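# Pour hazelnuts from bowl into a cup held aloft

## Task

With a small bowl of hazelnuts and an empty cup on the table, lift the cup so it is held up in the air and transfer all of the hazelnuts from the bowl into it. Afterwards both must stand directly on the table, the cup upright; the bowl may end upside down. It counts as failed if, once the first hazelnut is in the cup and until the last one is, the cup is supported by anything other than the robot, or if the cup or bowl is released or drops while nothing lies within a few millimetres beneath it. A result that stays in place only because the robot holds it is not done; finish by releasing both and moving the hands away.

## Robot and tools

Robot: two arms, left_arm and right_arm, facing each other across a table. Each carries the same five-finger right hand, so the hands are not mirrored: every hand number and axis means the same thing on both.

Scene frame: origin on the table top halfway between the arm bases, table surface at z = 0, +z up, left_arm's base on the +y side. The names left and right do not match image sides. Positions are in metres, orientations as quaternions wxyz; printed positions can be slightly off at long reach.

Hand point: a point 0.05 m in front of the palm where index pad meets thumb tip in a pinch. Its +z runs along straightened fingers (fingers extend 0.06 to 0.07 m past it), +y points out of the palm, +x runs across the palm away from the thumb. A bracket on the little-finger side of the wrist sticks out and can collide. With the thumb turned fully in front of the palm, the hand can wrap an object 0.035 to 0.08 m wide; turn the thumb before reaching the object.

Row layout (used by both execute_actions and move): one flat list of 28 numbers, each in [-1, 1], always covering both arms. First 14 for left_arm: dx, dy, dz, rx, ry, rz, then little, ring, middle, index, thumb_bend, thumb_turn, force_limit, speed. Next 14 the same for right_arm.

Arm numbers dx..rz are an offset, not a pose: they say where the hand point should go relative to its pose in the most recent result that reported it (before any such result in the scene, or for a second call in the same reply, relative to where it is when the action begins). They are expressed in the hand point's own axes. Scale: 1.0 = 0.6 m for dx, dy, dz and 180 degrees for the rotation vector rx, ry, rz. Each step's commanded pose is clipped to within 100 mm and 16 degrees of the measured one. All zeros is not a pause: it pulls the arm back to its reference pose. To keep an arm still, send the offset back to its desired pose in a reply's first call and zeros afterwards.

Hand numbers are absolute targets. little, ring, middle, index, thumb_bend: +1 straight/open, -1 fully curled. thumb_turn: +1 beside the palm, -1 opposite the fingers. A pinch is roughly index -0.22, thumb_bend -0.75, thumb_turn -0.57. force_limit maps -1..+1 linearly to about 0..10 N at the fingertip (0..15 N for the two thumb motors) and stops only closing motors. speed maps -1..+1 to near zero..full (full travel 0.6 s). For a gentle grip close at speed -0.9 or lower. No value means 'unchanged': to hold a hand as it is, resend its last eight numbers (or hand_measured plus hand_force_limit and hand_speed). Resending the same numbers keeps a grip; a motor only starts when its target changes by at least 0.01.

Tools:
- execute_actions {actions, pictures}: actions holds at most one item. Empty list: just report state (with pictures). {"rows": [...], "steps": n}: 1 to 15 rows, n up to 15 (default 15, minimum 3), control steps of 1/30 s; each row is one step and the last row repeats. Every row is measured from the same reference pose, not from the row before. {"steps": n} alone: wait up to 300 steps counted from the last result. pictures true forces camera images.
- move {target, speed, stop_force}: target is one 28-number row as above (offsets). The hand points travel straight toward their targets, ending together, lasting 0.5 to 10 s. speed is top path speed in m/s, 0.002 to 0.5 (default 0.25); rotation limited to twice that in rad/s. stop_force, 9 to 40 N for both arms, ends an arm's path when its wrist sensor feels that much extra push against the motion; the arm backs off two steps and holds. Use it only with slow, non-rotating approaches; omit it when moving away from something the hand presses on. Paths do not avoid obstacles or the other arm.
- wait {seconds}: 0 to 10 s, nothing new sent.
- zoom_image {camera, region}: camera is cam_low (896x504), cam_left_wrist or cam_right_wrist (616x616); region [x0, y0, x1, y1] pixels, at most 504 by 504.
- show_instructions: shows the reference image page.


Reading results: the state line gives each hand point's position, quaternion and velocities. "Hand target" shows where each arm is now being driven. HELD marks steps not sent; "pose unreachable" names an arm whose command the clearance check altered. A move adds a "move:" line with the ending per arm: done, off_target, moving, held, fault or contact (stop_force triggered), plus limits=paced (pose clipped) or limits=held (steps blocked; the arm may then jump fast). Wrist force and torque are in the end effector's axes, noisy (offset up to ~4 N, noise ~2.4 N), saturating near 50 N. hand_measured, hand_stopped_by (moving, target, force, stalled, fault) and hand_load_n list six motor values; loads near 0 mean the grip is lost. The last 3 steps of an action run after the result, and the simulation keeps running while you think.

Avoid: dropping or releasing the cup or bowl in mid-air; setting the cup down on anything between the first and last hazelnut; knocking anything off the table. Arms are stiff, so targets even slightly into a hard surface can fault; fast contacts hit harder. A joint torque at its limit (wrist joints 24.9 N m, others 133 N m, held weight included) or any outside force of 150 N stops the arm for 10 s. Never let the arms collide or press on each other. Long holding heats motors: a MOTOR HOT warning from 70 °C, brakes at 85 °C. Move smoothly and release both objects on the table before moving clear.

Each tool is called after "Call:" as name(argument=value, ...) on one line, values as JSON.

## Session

Call:
execute_actions(actions=[])

Scene clock: 0.00 s of 6600.00 s.
left_arm: end_effector_position=(+0.3293, +0.4888, +0.4709) hand_measured=(+1.000, +1.000, +1.000, +1.000, +1.000, +1.000) hand_load_n=(+0.0, +0.0, +0.0, +0.0, +0.0, +0.0) hand_stopped_by=(target, target, target, target, target, target) hand_force_limit=0.00 hand_speed=-0.80 end_effector_quat_wxyz=(-0.023, +0.281, +0.959, +0.011) end_effector_velocity=(-0.000, +0.000, +0.000) end_effector_angular_velocity=(-0.001, -0.001, -0.001) | right_arm: end_effector_position=(+0.0734, -0.2491, +0.4695) hand_measured=(+1.000, +1.000, +1.000, +1.000, +1.000, +1.000) hand_load_n=(+0.0, +0.0, +0.0, +0.0, +0.0, +0.0) hand_stopped_by=(target, target, target, target, target, target) hand_force_limit=0.00 hand_speed=-0.80 end_effector_quat_wxyz=(-0.005, -0.394, +0.919, -0.005) end_effector_velocity=(-0.000, +0.000, -0.000) end_effector_angular_velocity=(+0.000, +0.001, -0.001)
Joint positions: left_arm=[ 0.579 -1.718  1.369  1.97   1.579 -1.891] | right_arm=[-1.17  -1.728  1.371  1.938  1.58  -1.916]
Joint velocities: left_arm=[-0.001 -0.001 -0.001  0.    -0.     0.   ] | right_arm=[ 0.     0.     0.001 -0.001 -0.     0.001]
Wrist force (N, on the end effector, along its own x y z axes, offset not removed): no reading
Wrist torque (N m, same axes, about the end effector's origin, offset not removed): no reading
Hand target (left_arm): +0.329, +0.489, +0.471; -0.023, +0.281, +0.959, +0.011
Hand target (right_arm): +0.073, -0.249, +0.469; -0.005, -0.394, +0.919, -0.005

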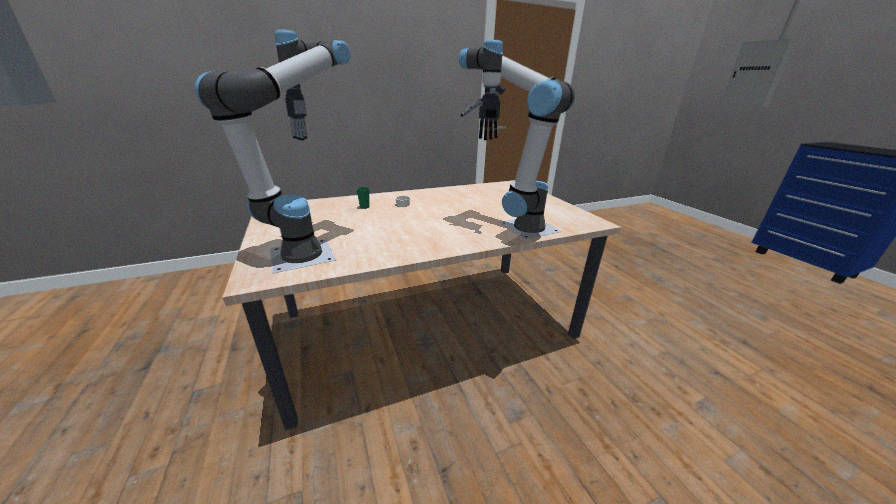

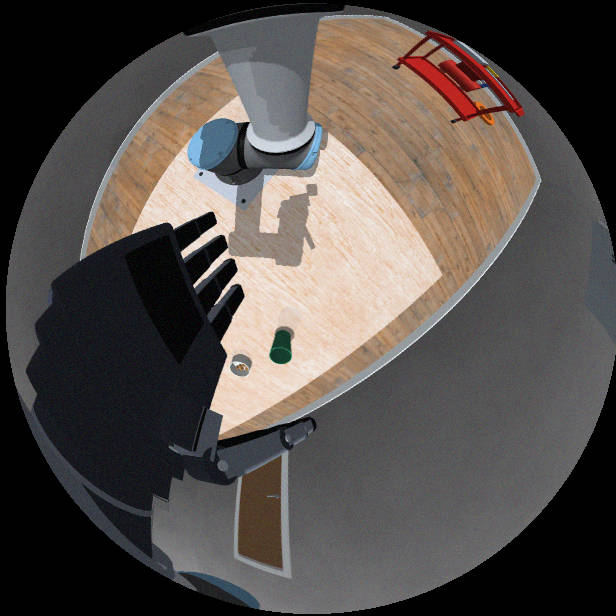

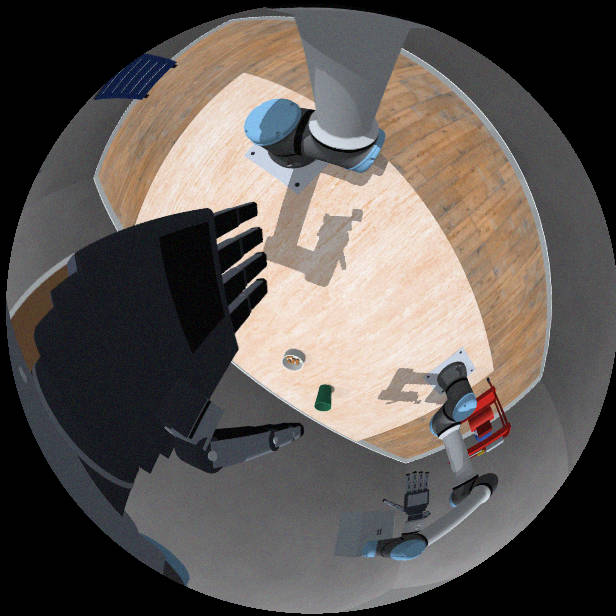

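Call:
zoom_image(camera="cam_low", region=[340, 160, 480, 230])

Call:
zoom_image(camera="cam_left_wrist", region=[210, 300, 330, 400])

Region (340, 160, 480, 230) of cam_low's 896x504 image, scaled by 3.600, with more detail than that image has.

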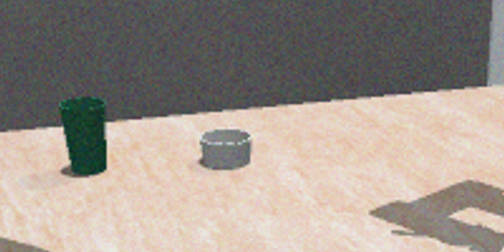

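Region (210, 300, 330, 400) of cam_left_wrist's 616x616 image, scaled by 4.200, with more detail than that image has.

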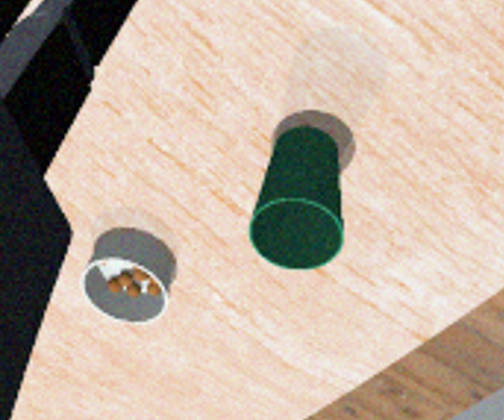

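Call:
move(target=[-0.459,-0.189,0.660,0.672,0.100,-0.638,1,1,1,1,1,-1,0,0, -0.667,-0.161,0.658,0.677,0.065,-0.669,1,1,1,1,1,-0.87,0,0], speed=0.45)

Scene clock: 5.57 s of 6600.00 s.
left_arm: end_effector_position=(+0.4851, +0.2583, +0.0605) hand_measured=(+1.000, +1.000, +1.000, +1.000, +1.000, -1.000) hand_load_n=(+0.0, +0.0, +0.0, +0.0, +0.0, +0.0) hand_stopped_by=(target, target, target, target, target, target) hand_force_limit=0.00 hand_speed=0.00 end_effector_quat_wxyz=(+0.299, +0.641, -0.300, +0.640) end_effector_velocity=(+0.001, -0.000, -0.001) end_effector_angular_velocity=(-0.005, -0.004, +0.010) | right_arm: end_effector_position=(+0.4169, -0.0299, +0.0703) hand_measured=(+1.000, +1.000, +1.000, +1.000, +1.000, -0.870) hand_load_n=(+0.0, +0.0, +0.0, +0.0, +0.0, +0.0) hand_stopped_by=(target, target, target, target, target, target) hand_force_limit=0.00 hand_speed=0.00 end_effector_quat_wxyz=(-0.213, +0.675, +0.212, +0.674) end_effector_velocity=(-0.000, +0.001, -0.000) end_effector_angular_velocity=(+0.000, -0.002, +0.003)
Joint positions: left_arm=[ 0.943 -1.193  2.396 -1.203  1.92  -4.711] | right_arm=[-0.84  -1.051  2.053 -1.002  1.755 -4.71 ]
Joint velocities: left_arm=[-0.006  0.007  0.007 -0.021 -0.016 -0.003] | right_arm=[ 0.     0.001  0.    -0.003 -0.003 -0.001]
Wrist force (N, on the end effector, along its own x y z axes, offset not removed): left_arm=[-0.9 2.8 -0.2] | right_arm=[-1.9 -0.1 1.6]
Wrist torque (N m, same axes, about the end effector's origin, offset not removed): left_arm=[0.38 0.12 -0.09] | right_arm=[-0.14 0.08 -0.15]
Hand target (left_arm): +0.485, +0.258, +0.060; +0.299, +0.641, -0.300, +0.641
Hand target (right_arm): +0.417, -0.030, +0.070; -0.213, +0.674, +0.212, +0.674
Off the commanded pose (left_arm): 0.001 m, 0 deg.
Off the commanded pose (right_arm): 0.001 m, 0 deg.
Kept back: nothing.
move: done; limits=paced

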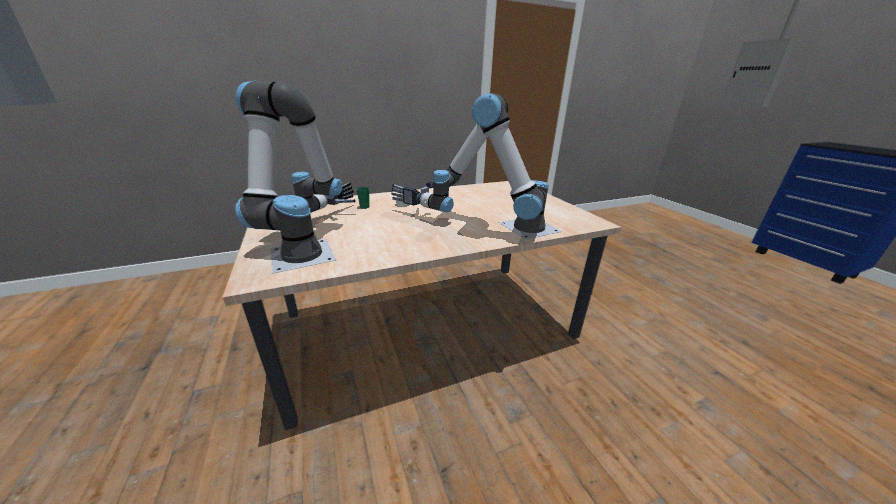

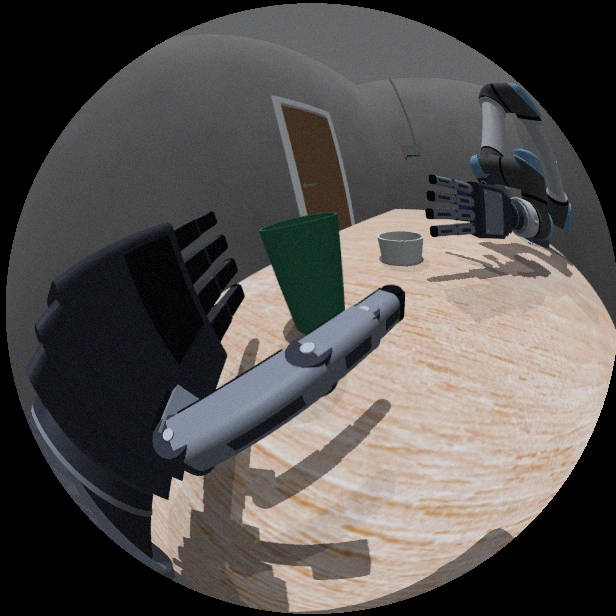

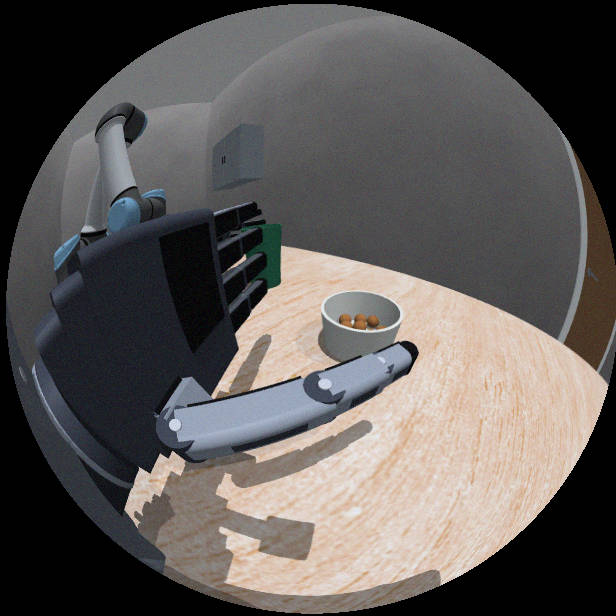

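Call:
move(target=[-0.039,0.02,0.142,0,0,0,1,1,1,1,1,-1,0,0, -0.079,0.047,0.108,0,0,0,1,1,1,1,1,-0.87,0,0], speed=0.12)

Call:
zoom_image(camera="cam_right_wrist", region=[200, 230, 450, 430])

Scene clock: 7.07 s of 6600.00 s.
left_arm: end_effector_position=(+0.5306, +0.1855, +0.0372) hand_measured=(+1.000, +1.000, +1.000, +1.000, +1.000, -1.000) hand_load_n=(+0.0, +0.0, +0.0, +0.0, +0.0, +0.0) hand_stopped_by=(target, target, target, target, target, target) hand_force_limit=0.00 hand_speed=0.00 end_effector_quat_wxyz=(+0.299, +0.641, -0.300, +0.640) end_effector_velocity=(+0.002, -0.001, -0.000) end_effector_angular_velocity=(-0.001, -0.001, +0.001) | right_arm: end_effector_position=(+0.4860, -0.0158, +0.0230) hand_measured=(+1.000, +1.000, +1.000, +1.000, +1.000, -0.870) hand_load_n=(+0.0, +0.0, +0.0, +0.0, +0.0, +0.0) hand_stopped_by=(target, target, target, target, target, target) hand_force_limit=0.00 hand_speed=0.00 end_effector_quat_wxyz=(-0.213, +0.674, +0.212, +0.674) end_effector_velocity=(+0.001, +0.001, -0.001) end_effector_angular_velocity=(-0.002, +0.001, +0.001)
Joint positions: left_arm=[ 0.833 -1.048  2.229 -1.18   1.811 -4.711] | right_arm=[-0.922 -0.881  1.914 -1.033  1.673 -4.71 ]
Joint velocities: left_arm=[-0.     0.003 -0.005  0.    -0.001 -0.   ] | right_arm=[-0.001  0.003 -0.003  0.001 -0.002 -0.001]
Wrist force (N, on the end effector, along its own x y z axes, offset not removed): left_arm=[2.9 1.7 1.3] | right_arm=[-2.1 0.1 -0.1]
Wrist torque (N m, same axes, about the end effector's origin, offset not removed): left_arm=[0.25 -0.66 0.11] | right_arm=[0.05 0.13 -0.22]
Hand target (left_arm): +0.531, +0.185, +0.037; +0.299, +0.641, -0.300, +0.640
Hand target (right_arm): +0.486, -0.016, +0.023; -0.213, +0.675, +0.212, +0.674
Off the commanded pose (left_arm): 0.000 m, 0 deg.
Off the commanded pose (right_arm): 0.000 m, 0 deg.
Kept back: nothing.
move: done

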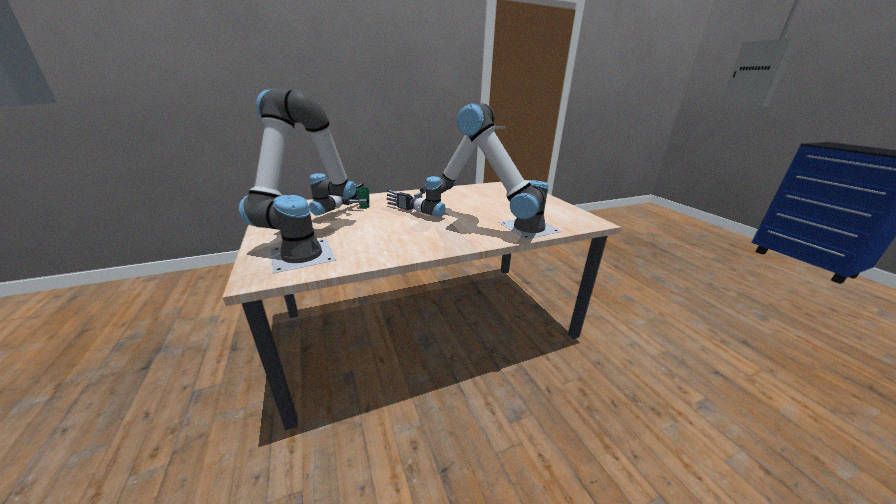

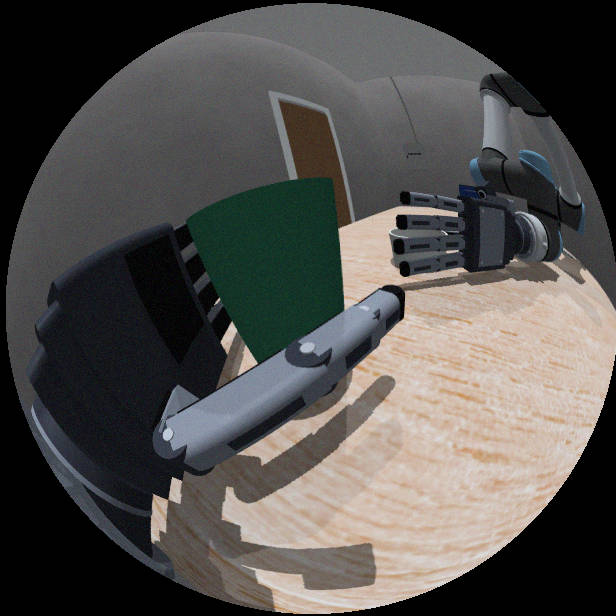

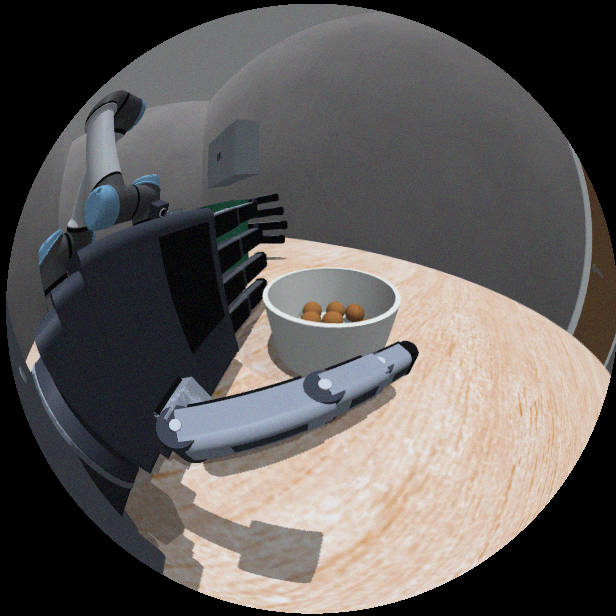

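Region (200, 230, 450, 430) of cam_right_wrist's 616x616 image, scaled by 2.016, with more detail than that image has; it fills the top 403 rows of this view, and the rest is white.

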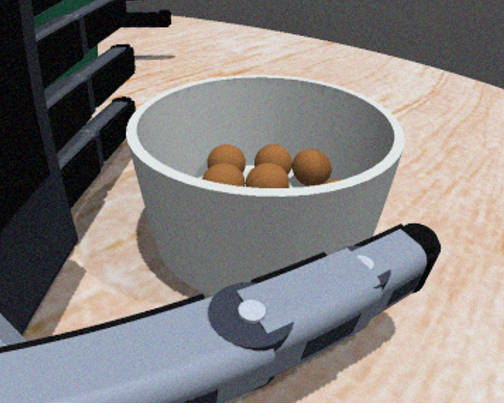

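Call:
move(target=[-0.003,0.007,0.027,0,0,0,1,1,1,1,1,-1,0,0, -0.0015,0.021,0.03,0,0,0,1,1,1,1,1,-0.87,0,0], speed=0.04)

Scene clock: 8.20 s of 6600.00 s.
left_arm: end_effector_position=(+0.5377, +0.1705, +0.0354) hand_measured=(+1.000, +1.000, +1.000, +1.000, +1.000, -1.000) hand_load_n=(+0.0, +0.0, +0.0, +0.0, +0.0, +0.0) hand_stopped_by=(target, target, target, target, target, target) hand_force_limit=0.00 hand_speed=0.00 end_effector_quat_wxyz=(+0.299, +0.641, -0.300, +0.640) end_effector_velocity=(+0.001, -0.001, -0.000) end_effector_angular_velocity=(+0.000, -0.000, +0.000) | right_arm: end_effector_position=(+0.5078, -0.0158, +0.0221) hand_measured=(+1.000, +1.000, +1.000, +1.000, +1.000, -0.870) hand_load_n=(+0.0, +0.0, +0.0, +0.0, +0.0, +0.0) hand_stopped_by=(target, target, target, target, target, target) hand_force_limit=0.00 hand_speed=0.00 end_effector_quat_wxyz=(-0.213, +0.674, +0.212, +0.674) end_effector_velocity=(+0.002, +0.001, +0.001) end_effector_angular_velocity=(+0.000, -0.001, +0.002)
Joint positions: left_arm=[ 0.813 -1.03   2.197 -1.165  1.79  -4.711] | right_arm=[-0.952 -0.863  1.875 -1.013  1.643 -4.71 ]
Joint velocities: left_arm=[-0.001  0.002 -0.003  0.001 -0.001  0.   ] | right_arm=[-0.002  0.    -0.004  0.003 -0.003 -0.   ]
Wrist force (N, on the end effector, along its own x y z axes, offset not removed): left_arm=[2.8 1.4 0.2] | right_arm=[-0.3 -0.9 -0.1]
Wrist torque (N m, same axes, about the end effector's origin, offset not removed): left_arm=[0.18 -0.46 0.14] | right_arm=[-0.11 -0.08 -0.22]
Hand target (left_arm): +0.538, +0.170, +0.035; +0.299, +0.641, -0.300, +0.640
Hand target (right_arm): +0.508, -0.016, +0.022; -0.213, +0.674, +0.212, +0.674
Off the commanded pose (left_arm): 0.000 m, 0 deg.
Off the commanded pose (right_arm): 0.000 m, 0 deg.
Kept back: nothing.
move: done

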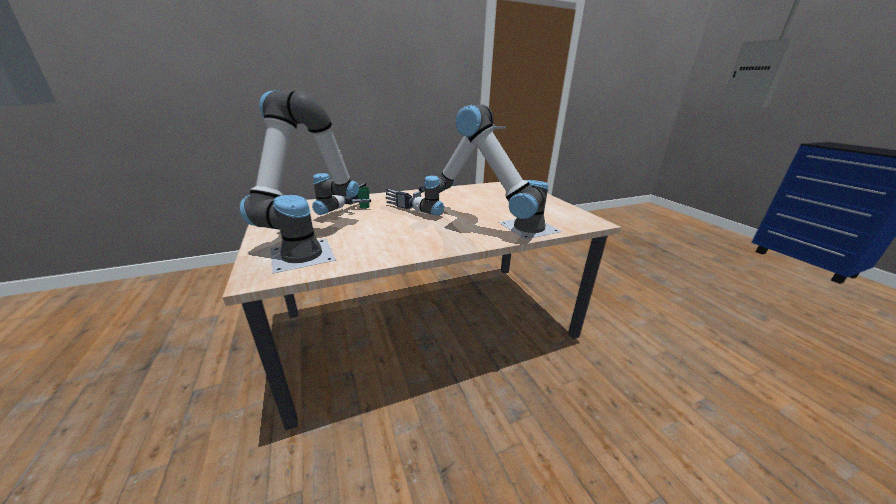

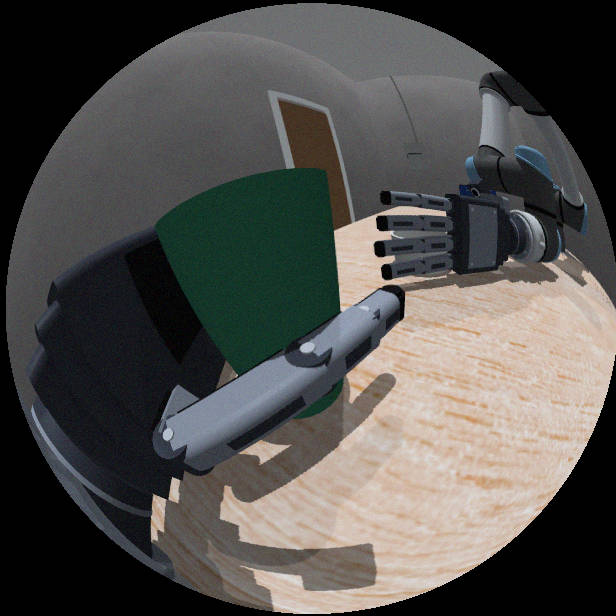

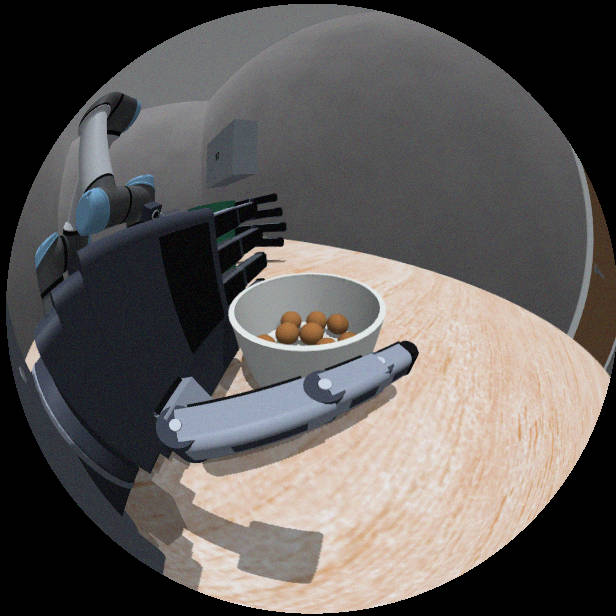

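Call:
move(target=[0,0,0,0,0,0,0.0,-0.6,-0.6,-0.6,0.75,-1,0,-0.6, 0,0,0.007,0,0,0,1,1,-0.3,-0.5,1,-0.87,0.1,-0.65], speed=0.03)

Call:
move(target=[0,0,0,0,0,0,0.0,-0.6,-0.6,-0.6,0.0,-1,0.2,-0.8, 0,0,0,0,0,0,1,1,-0.3,-0.5,0.3,-0.87,0,-0.85], speed=0.03)

Scene clock: 10.53 s of 6600.00 s.
left_arm: end_effector_position=(+0.5377, +0.1705, +0.0354) hand_measured=(+0.000, -0.196, -0.218, -0.218, +0.754, -1.000) hand_load_n=(+0.0, +3.0, +8.5, +7.0, +9.0, +3.0) hand_stopped_by=(target, force, force, force, target, target) hand_force_limit=0.00 hand_speed=-0.60 end_effector_quat_wxyz=(+0.299, +0.641, -0.300, +0.640) end_effector_velocity=(+0.000, +0.001, -0.001) end_effector_angular_velocity=(+0.001, +0.002, +0.002) | right_arm: end_effector_position=(+0.5112, -0.0133, +0.0221) hand_measured=(+1.000, +1.000, +0.304, +0.266, +1.002, -0.870) hand_load_n=(+0.0, +0.0, +5.0, +6.0, +2.0, +0.5) hand_stopped_by=(target, target, force, force, target, target) hand_force_limit=0.10 hand_speed=-0.65 end_effector_quat_wxyz=(-0.213, +0.674, +0.212, +0.674) end_effector_velocity=(-0.000, +0.000, +0.000) end_effector_angular_velocity=(-0.000, -0.001, -0.000)
Joint positions: left_arm=[ 0.813 -1.03   2.197 -1.165  1.79  -4.711] | right_arm=[-0.952 -0.857  1.863 -1.006  1.643 -4.71 ]
Joint velocities: left_arm=[ 0.002  0.     0.001  0.001 -0.    -0.001] | right_arm=[ 0.    -0.     0.    -0.     0.001 -0.001]
Wrist force (N, on the end effector, along its own x y z axes, offset not removed): left_arm=[0.2 -0.2 -0.3] | right_arm=[1.0 0.2 -0.6]
Wrist torque (N m, same axes, about the end effector's origin, offset not removed): left_arm=[0.04 -0.18 0.02] | right_arm=[0.11 -0.21 -0.11]
Hand target (left_arm): +0.538, +0.170, +0.035; +0.299, +0.641, -0.300, +0.640
Hand target (right_arm): +0.511, -0.013, +0.022; -0.213, +0.674, +0.212, +0.674
Off the commanded pose (left_arm): 0.000 m, 0 deg.
Off the commanded pose (right_arm): 0.000 m, 0 deg.
Kept back: nothing.
move: done

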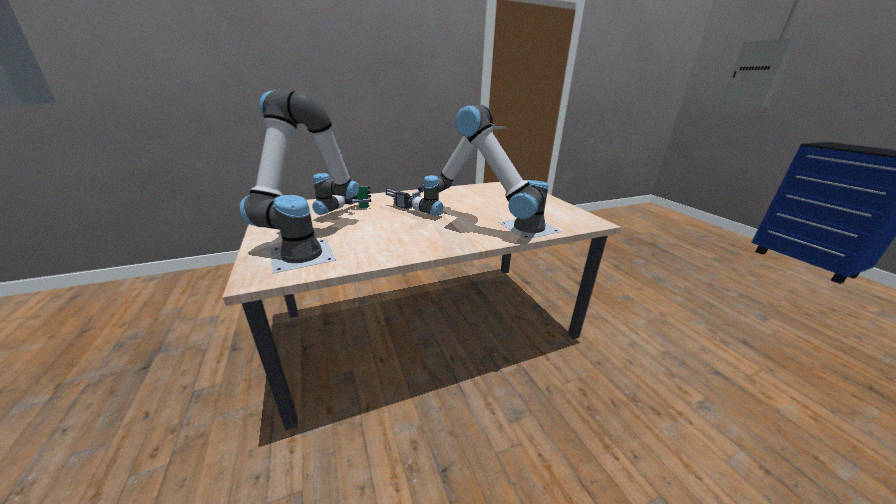

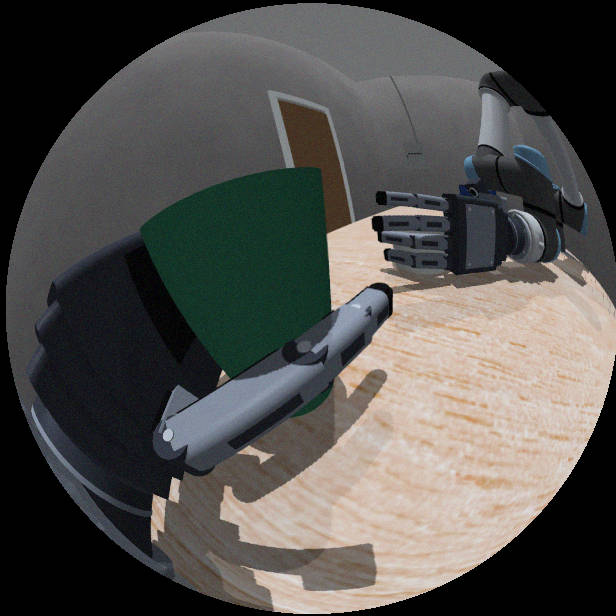

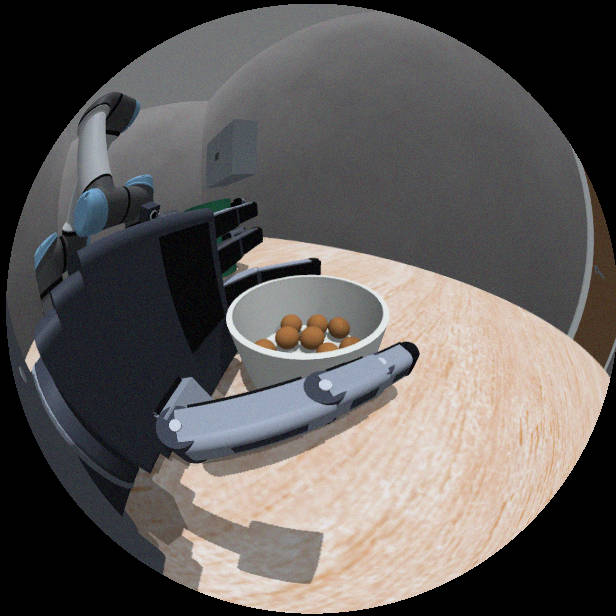

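Scene clock: 11.03 s of 6600.00 s.
left_arm: end_effector_position=(+0.5377, +0.1705, +0.0354) hand_measured=(+0.000, -0.196, -0.218, -0.218, +0.754, -1.000) hand_load_n=(+0.0, +3.0, +8.5, +7.0, +9.0, +3.0) hand_stopped_by=(target, force, force, force, force, target) hand_force_limit=0.20 hand_speed=-0.80 end_effector_quat_wxyz=(+0.299, +0.641, -0.300, +0.640) end_effector_velocity=(+0.000, +0.000, +0.000) end_effector_angular_velocity=(+0.000, -0.000, +0.000) | right_arm: end_effector_position=(+0.5112, -0.0133, +0.0221) hand_measured=(+1.000, +1.000, +0.304, +0.266, +0.980, -0.870) hand_load_n=(+0.0, +0.0, +5.5, +6.5, +7.0, +0.5) hand_stopped_by=(target, target, force, force, force, target) hand_force_limit=0.00 hand_speed=-0.85 end_effector_quat_wxyz=(-0.213, +0.674, +0.212, +0.674) end_effector_velocity=(+0.000, -0.001, -0.002) end_effector_angular_velocity=(-0.002, +0.002, -0.000)
Joint positions: left_arm=[ 0.813 -1.03   2.197 -1.165  1.79  -4.711] | right_arm=[-0.952 -0.857  1.863 -1.006  1.643 -4.71 ]
Joint velocities: left_arm=[ 0. -0.  0. -0. -0.  0.] | right_arm=[-0.002  0.002  0.     0.    -0.001 -0.   ]
Wrist force (N, on the end effector, along its own x y z axes, offset not removed): left_arm=[-0.9 3.2 0.5] | right_arm=[-2.5 2.1 1.2]
Wrist torque (N m, same axes, about the end effector's origin, offset not removed): left_arm=[0.38 -0.01 -0.03] | right_arm=[0.22 0.14 -0.07]
Hand target (left_arm): +0.538, +0.170, +0.035; +0.299, +0.641, -0.300, +0.640
Hand target (right_arm): +0.511, -0.013, +0.022; -0.213, +0.674, +0.212, +0.674
Off the commanded pose (left_arm): 0.000 m, 0 deg.
Off the commanded pose (right_arm): 0.000 m, 0 deg.
Kept back: nothing.
move: done

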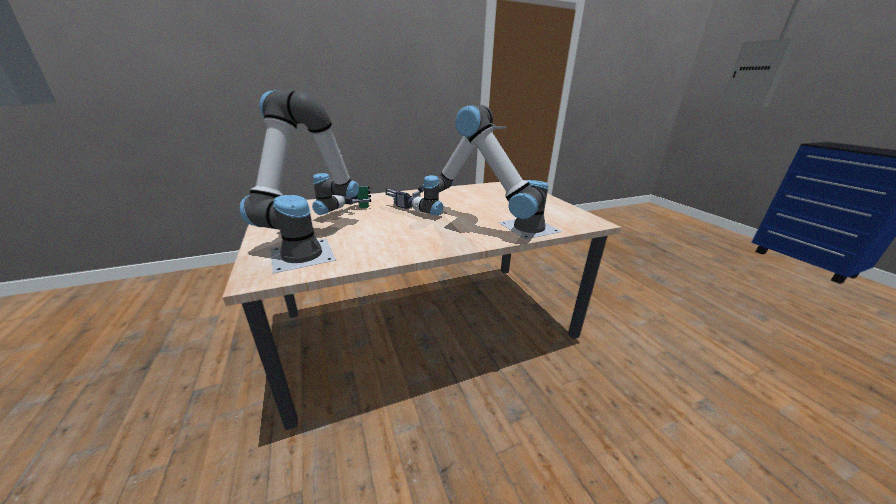

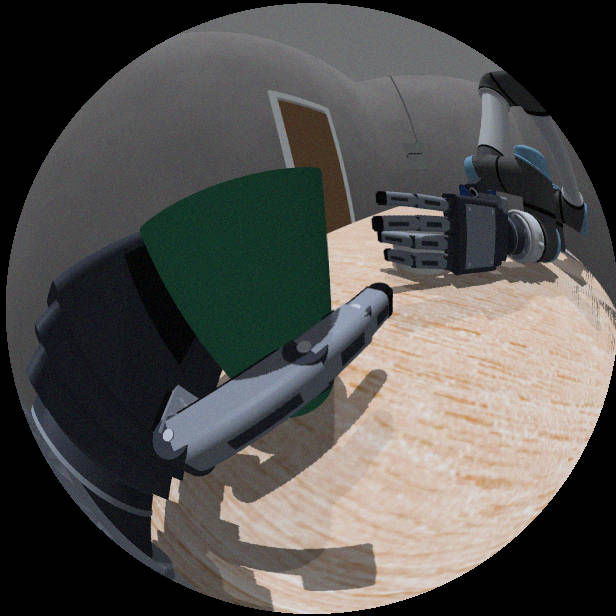

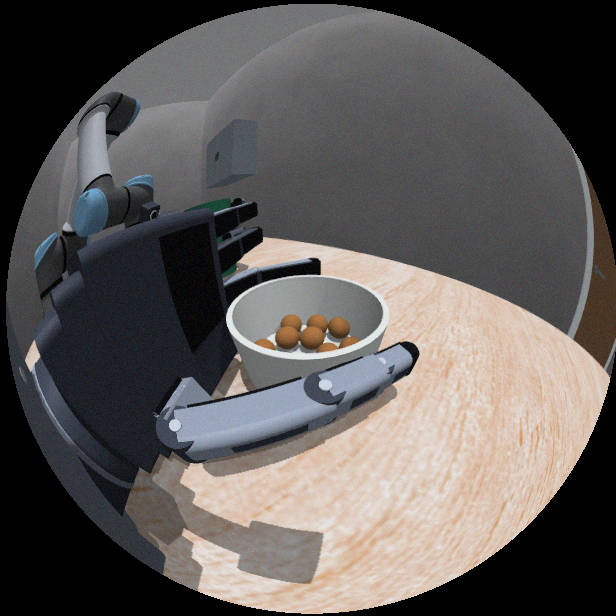

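Call:
move(target=[0.006,0,0,0,0,0,0.0,-0.6,-0.6,-0.6,0.0,-1,0.2,-0.8, 0.006,0,0,0,0,0,1,1,-0.3,-0.55,0.3,-0.87,0.5,-0.9], speed=0.01)

Call:
zoom_image(camera="cam_right_wrist", region=[200, 200, 450, 430])

Scene clock: 11.97 s of 6600.00 s.
left_arm: end_effector_position=(+0.5376, +0.1705, +0.0388) hand_measured=(+0.000, -0.196, -0.218, -0.218, +0.754, -1.000) hand_load_n=(+0.0, +3.0, +8.5, +7.0, +9.0, +3.0) hand_stopped_by=(target, force, force, force, force, target) hand_force_limit=0.20 hand_speed=-0.80 end_effector_quat_wxyz=(+0.299, +0.641, -0.300, +0.640) end_effector_velocity=(-0.000, -0.000, +0.001) end_effector_angular_velocity=(+0.000, -0.000, +0.000) | right_arm: end_effector_position=(+0.5112, -0.0133, +0.0256) hand_measured=(+1.000, +1.000, +0.304, +0.262, +0.980, -0.870) hand_load_n=(+0.0, +0.0, +5.0, +7.5, +7.0, +1.5) hand_stopped_by=(target, target, force, force, force, target) hand_force_limit=0.50 hand_speed=-0.90 end_effector_quat_wxyz=(-0.213, +0.674, +0.212, +0.674) end_effector_velocity=(+0.000, +0.001, +0.003) end_effector_angular_velocity=(+0.002, -0.002, +0.001)
Joint positions: left_arm=[ 0.813 -1.039  2.197 -1.156  1.79  -4.711] | right_arm=[-0.952 -0.864  1.863 -0.999  1.643 -4.71 ]
Joint velocities: left_arm=[-0.    -0.004  0.     0.003 -0.001  0.   ] | right_arm=[ 0.001 -0.005 -0.001  0.003 -0.    -0.   ]
Wrist force (N, on the end effector, along its own x y z axes, offset not removed): left_arm=[-0.7 -0.6 -1.5] | right_arm=[-3.4 0.3 1.7]
Wrist torque (N m, same axes, about the end effector's origin, offset not removed): left_arm=[0.03 0.00 -0.04] | right_arm=[0.01 0.13 -0.06]
Hand target (left_arm): +0.538, +0.170, +0.039; +0.299, +0.641, -0.300, +0.640
Hand target (right_arm): +0.511, -0.013, +0.026; -0.213, +0.674, +0.212, +0.674
Off the commanded pose (left_arm): 0.000 m, 0 deg.
Off the commanded pose (right_arm): 0.000 m, 0 deg.
Kept back: nothing.
move: done

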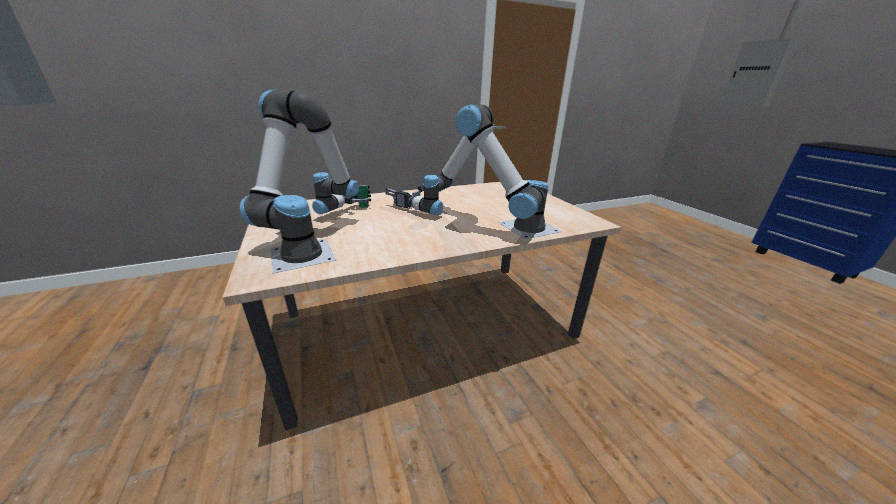

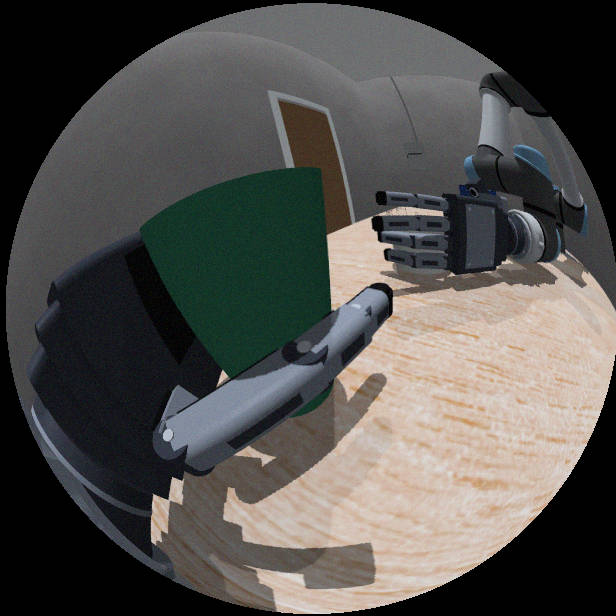

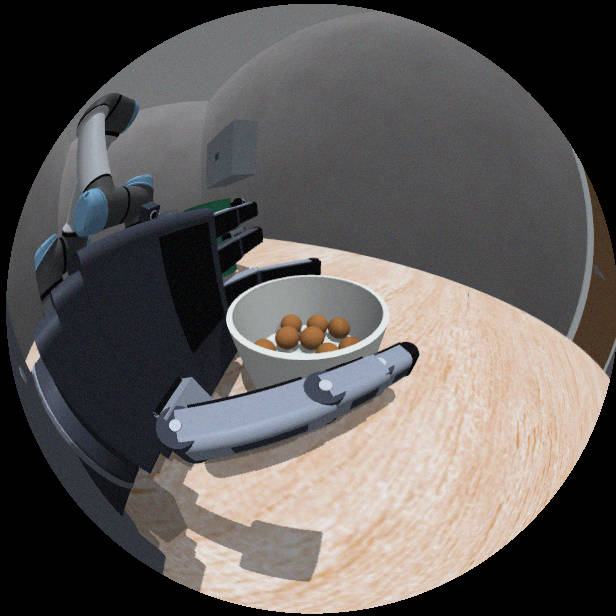

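Region (200, 200, 450, 430) of cam_right_wrist's 616x616 image, scaled by 2.016, with more detail than that image has; it fills the top 464 rows of this view, and the rest is white.

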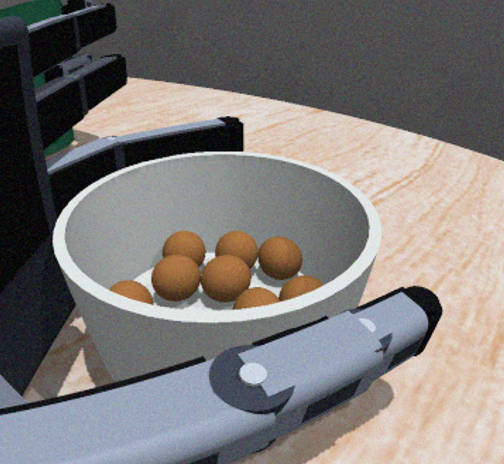

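Call:
move(target=[0.060,0.326,0.032,-0.1655,-0.0008,0.0839,0.0,-0.6,-0.6,-0.6,0.0,-1,0.2,-0.8, 0.332,-0.058,-0.247,0.1362,-0.0679,0.0898,1,1,-0.3,-0.55,0.3,-0.87,0.5,-0.9], speed=0.2)

Scene clock: 14.53 s of 6600.00 s.
left_arm: end_effector_position=(+0.3999, +0.0306, +0.0746) hand_measured=(+0.000, -0.196, -0.218, -0.218, +0.754, -1.000) hand_load_n=(+0.0, +3.0, +8.5, +7.0, +9.0, +3.0) hand_stopped_by=(target, force, force, force, force, target) hand_force_limit=0.20 hand_speed=-0.80 end_effector_quat_wxyz=(+0.367, +0.499, -0.535, +0.574) end_effector_velocity=(-0.000, -0.001, -0.000) end_effector_angular_velocity=(+0.003, -0.001, -0.002) | right_arm: end_effector_position=(+0.3702, -0.0701, +0.2246) hand_measured=(+1.000, +1.000, +0.304, +0.262, +0.980, -0.870) hand_load_n=(+0.0, +0.0, +5.0, +7.5, +7.0, +1.5) hand_stopped_by=(target, target, force, force, force, target) hand_force_limit=0.50 hand_speed=-0.90 end_effector_quat_wxyz=(-0.419, +0.704, +0.275, +0.503) end_effector_velocity=(-0.001, -0.000, +0.001) end_effector_angular_velocity=(-0.002, +0.005, +0.006)
Joint positions: left_arm=[ 0.563 -1.134  2.05  -0.836  2.053 -4.423] | right_arm=[-1.187 -1.583  2.063 -0.305  0.96  -4.491]
Joint velocities: left_arm=[-0.001  0.001 -0.003  0.005  0.002  0.003] | right_arm=[-0.004 -0.001 -0.003  0.011 -0.01  -0.002]
Wrist force (N, on the end effector, along its own x y z axes, offset not removed): left_arm=[1.0 2.1 -1.8] | right_arm=[-4.3 0.5 1.3]
Wrist torque (N m, same axes, about the end effector's origin, offset not removed): left_arm=[0.49 -0.32 -0.12] | right_arm=[0.04 0.22 -0.10]
Hand target (left_arm): +0.400, +0.030, +0.075; +0.367, +0.499, -0.535, +0.574
Hand target (right_arm): +0.370, -0.070, +0.225; -0.419, +0.704, +0.275, +0.503
Off the commanded pose (left_arm): 0.000 m, 0 deg.
Off the commanded pose (right_arm): 0.000 m, 0 deg.
Kept back: nothing.
move: done

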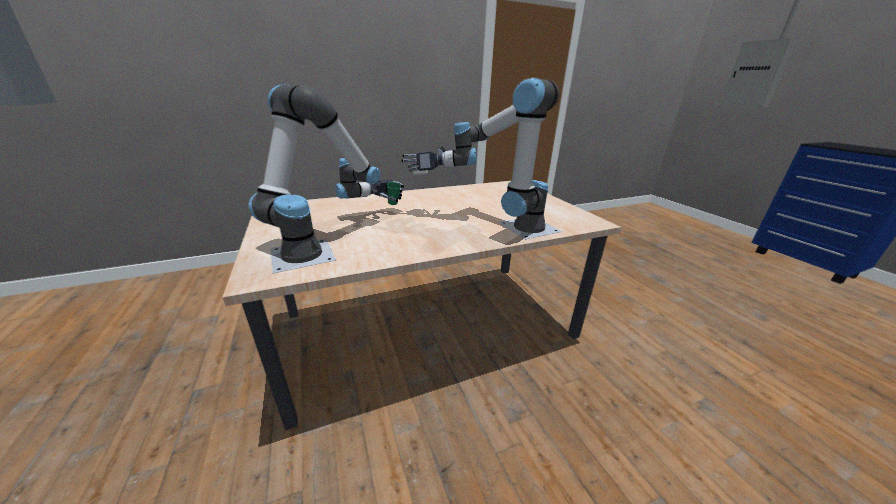

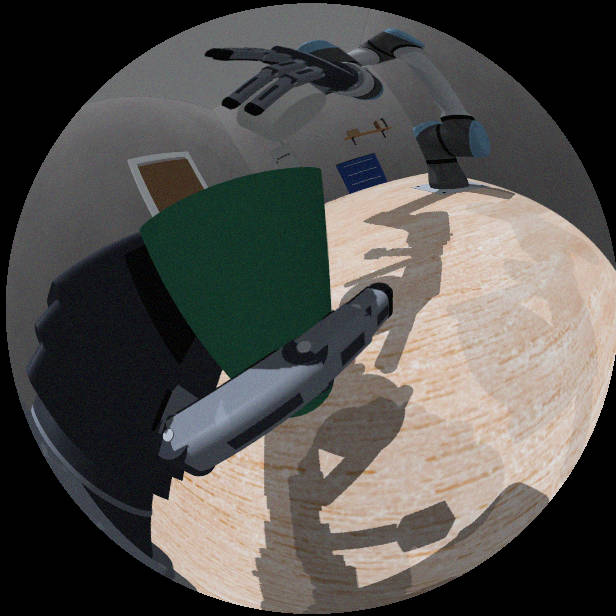

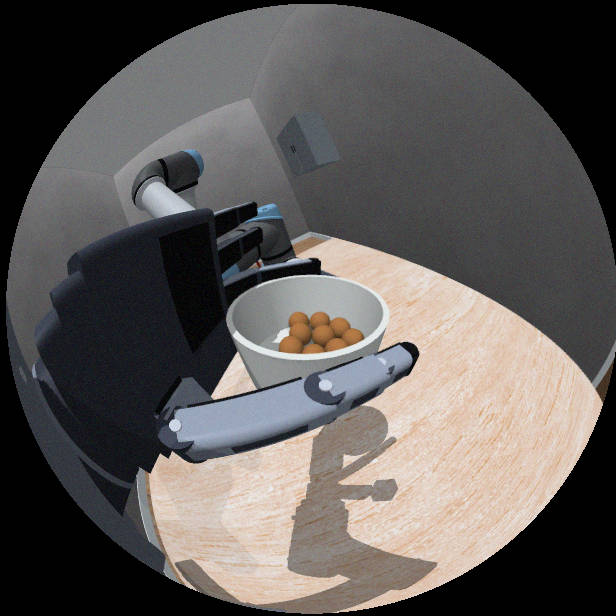

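Call:
execute_actions(actions=[])

Scene clock: 15.20 s of 6600.00 s.
left_arm: end_effector_position=(+0.3999, +0.0305, +0.0746) hand_measured=(+0.000, -0.196, -0.218, -0.218, +0.754, -1.000) hand_load_n=(+0.0, +3.0, +8.5, +7.0, +9.0, +3.0) hand_stopped_by=(target, force, force, force, force, target) hand_force_limit=0.20 hand_speed=-0.80 end_effector_quat_wxyz=(+0.367, +0.499, -0.535, +0.574) end_effector_velocity=(+0.000, +0.000, +0.000) end_effector_angular_velocity=(+0.000, -0.001, +0.000) | right_arm: end_effector_position=(+0.3701, -0.0702, +0.2248) hand_measured=(+1.000, +1.000, +0.304, +0.262, +0.980, -0.870) hand_load_n=(+0.0, +0.0, +5.0, +7.5, +7.0, +1.5) hand_stopped_by=(target, target, force, force, force, target) hand_force_limit=0.50 hand_speed=-0.90 end_effector_quat_wxyz=(-0.419, +0.704, +0.275, +0.503) end_effector_velocity=(-0.000, -0.000, -0.001) end_effector_angular_velocity=(-0.000, +0.001, -0.000)
Joint positions: left_arm=[ 0.563 -1.134  2.049 -0.836  2.053 -4.423] | right_arm=[-1.187 -1.583  2.063 -0.304  0.959 -4.491]
Joint velocities: left_arm=[ 0.    -0.001  0.     0.     0.     0.001] | right_arm=[ 0.001  0.     0.001 -0.001  0.001  0.001]
Wrist force (N, on the end effector, along its own x y z axes, offset not removed): left_arm=[0.1 3.4 -0.9] | right_arm=[-0.9 0.0 0.0]
Wrist torque (N m, same axes, about the end effector's origin, offset not removed): left_arm=[0.53 -0.21 -0.05] | right_arm=[0.07 -0.28 0.09]
Hand target (left_arm): +0.400, +0.030, +0.075; +0.367, +0.499, -0.535, +0.574
Hand target (right_arm): +0.370, -0.070, +0.225; -0.419, +0.704, +0.275, +0.503
Off the commanded pose (left_arm): 0.000 m, 0 deg.
Off the commanded pose (right_arm): 0.000 m, 0 deg.
Kept back: nothing.
Steps of this call (steps 1 to 20: nothing new was sent). Readings (end_effector_position | what the end effector reports):
1: left_arm (+0.3999, +0.0305, +0.0746) | right_arm (+0.3702, -0.0702, +0.2247) | left_arm hand_measured=(+0.000, -0.196, -0.218, -0.218, +0.754, -1.000) hand_load_n=(+0.0, +3.0, +8.5, +7.0, +9.0, +3.0) hand_stopped_by=(target, force, force, force, force, target) hand_force_limit=0.20 hand_speed=-0.80 | right_arm hand_measured=(+1.000, +1.000, +0.304, +0.262, +0.980, -0.870) hand_load_n=(+0.0, +0.0, +5.0, +7.5, +7.0, +1.5) hand_stopped_by=(target, target, force, force, force, target) hand_force_limit=0.50 hand_speed=-0.90
2: left_arm (+0.3999, +0.0305, +0.0746) | right_arm (+0.3702, -0.0702, +0.2247) | left_arm hand_measured=(+0.000, -0.196, -0.218, -0.218, +0.754, -1.000) hand_load_n=(+0.0, +3.0, +8.5, +7.0, +9.0, +3.0) hand_stopped_by=(target, force, force, force, force, target) hand_force_limit=0.20 hand_speed=-0.80 | right_arm hand_measured=(+1.000, +1.000, +0.304, +0.262, +0.980, -0.870) hand_load_n=(+0.0, +0.0, +5.0, +7.5, +7.0, +1.5) hand_stopped_by=(target, target, force, force, force, target) hand_force_limit=0.50 hand_speed=-0.90
4: left_arm (+0.3999, +0.0305, +0.0746) | right_arm (+0.3702, -0.0702, +0.2248) | left_arm hand_measured=(+0.000, -0.196, -0.218, -0.218, +0.754, -1.000) hand_load_n=(+0.0, +3.0, +8.5, +7.0, +9.0, +3.0) hand_stopped_by=(target, force, force, force, force, target) hand_force_limit=0.20 hand_speed=-0.80 | right_arm hand_measured=(+1.000, +1.000, +0.304, +0.262, +0.980, -0.870) hand_load_n=(+0.0, +0.0, +5.0, +7.5, +7.0, +1.5) hand_stopped_by=(target, target, force, force, force, target) hand_force_limit=0.50 hand_speed=-0.90
8: left_arm (+0.3999, +0.0305, +0.0746) | right_arm (+0.3701, -0.0702, +0.2248) | left_arm hand_measured=(+0.000, -0.196, -0.218, -0.218, +0.754, -1.000) hand_load_n=(+0.0, +3.0, +8.5, +7.0, +9.0, +3.0) hand_stopped_by=(target, force, force, force, force, target) hand_force_limit=0.20 hand_speed=-0.80 | right_arm hand_measured=(+1.000, +1.000, +0.304, +0.262, +0.980, -0.870) hand_load_n=(+0.0, +0.0, +5.0, +7.5, +7.0, +1.5) hand_stopped_by=(target, target, force, force, force, target) hand_force_limit=0.50 hand_speed=-0.90
20: the state above

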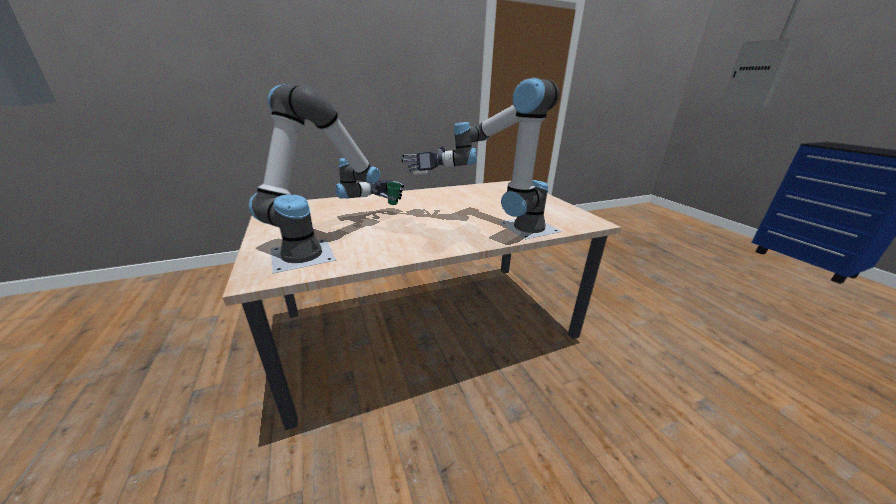

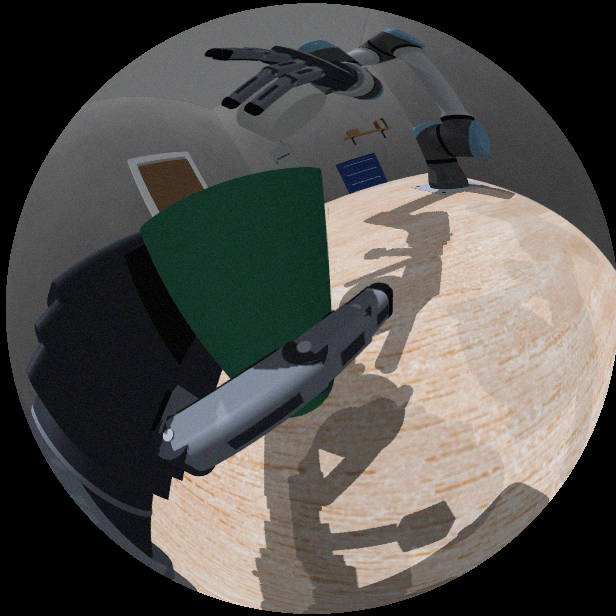

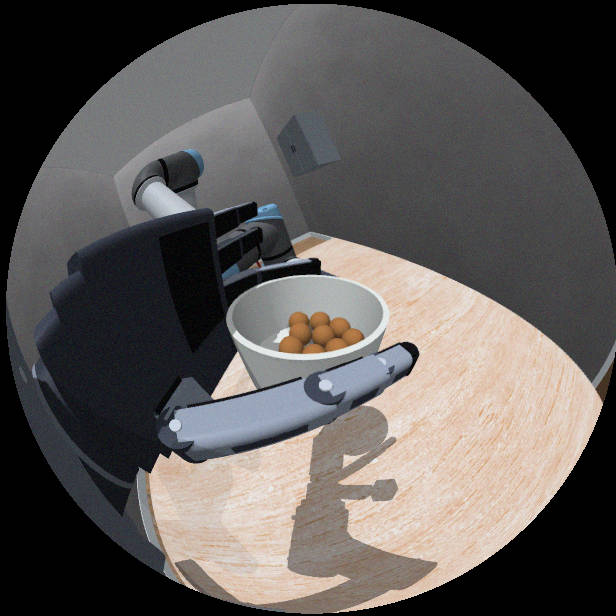

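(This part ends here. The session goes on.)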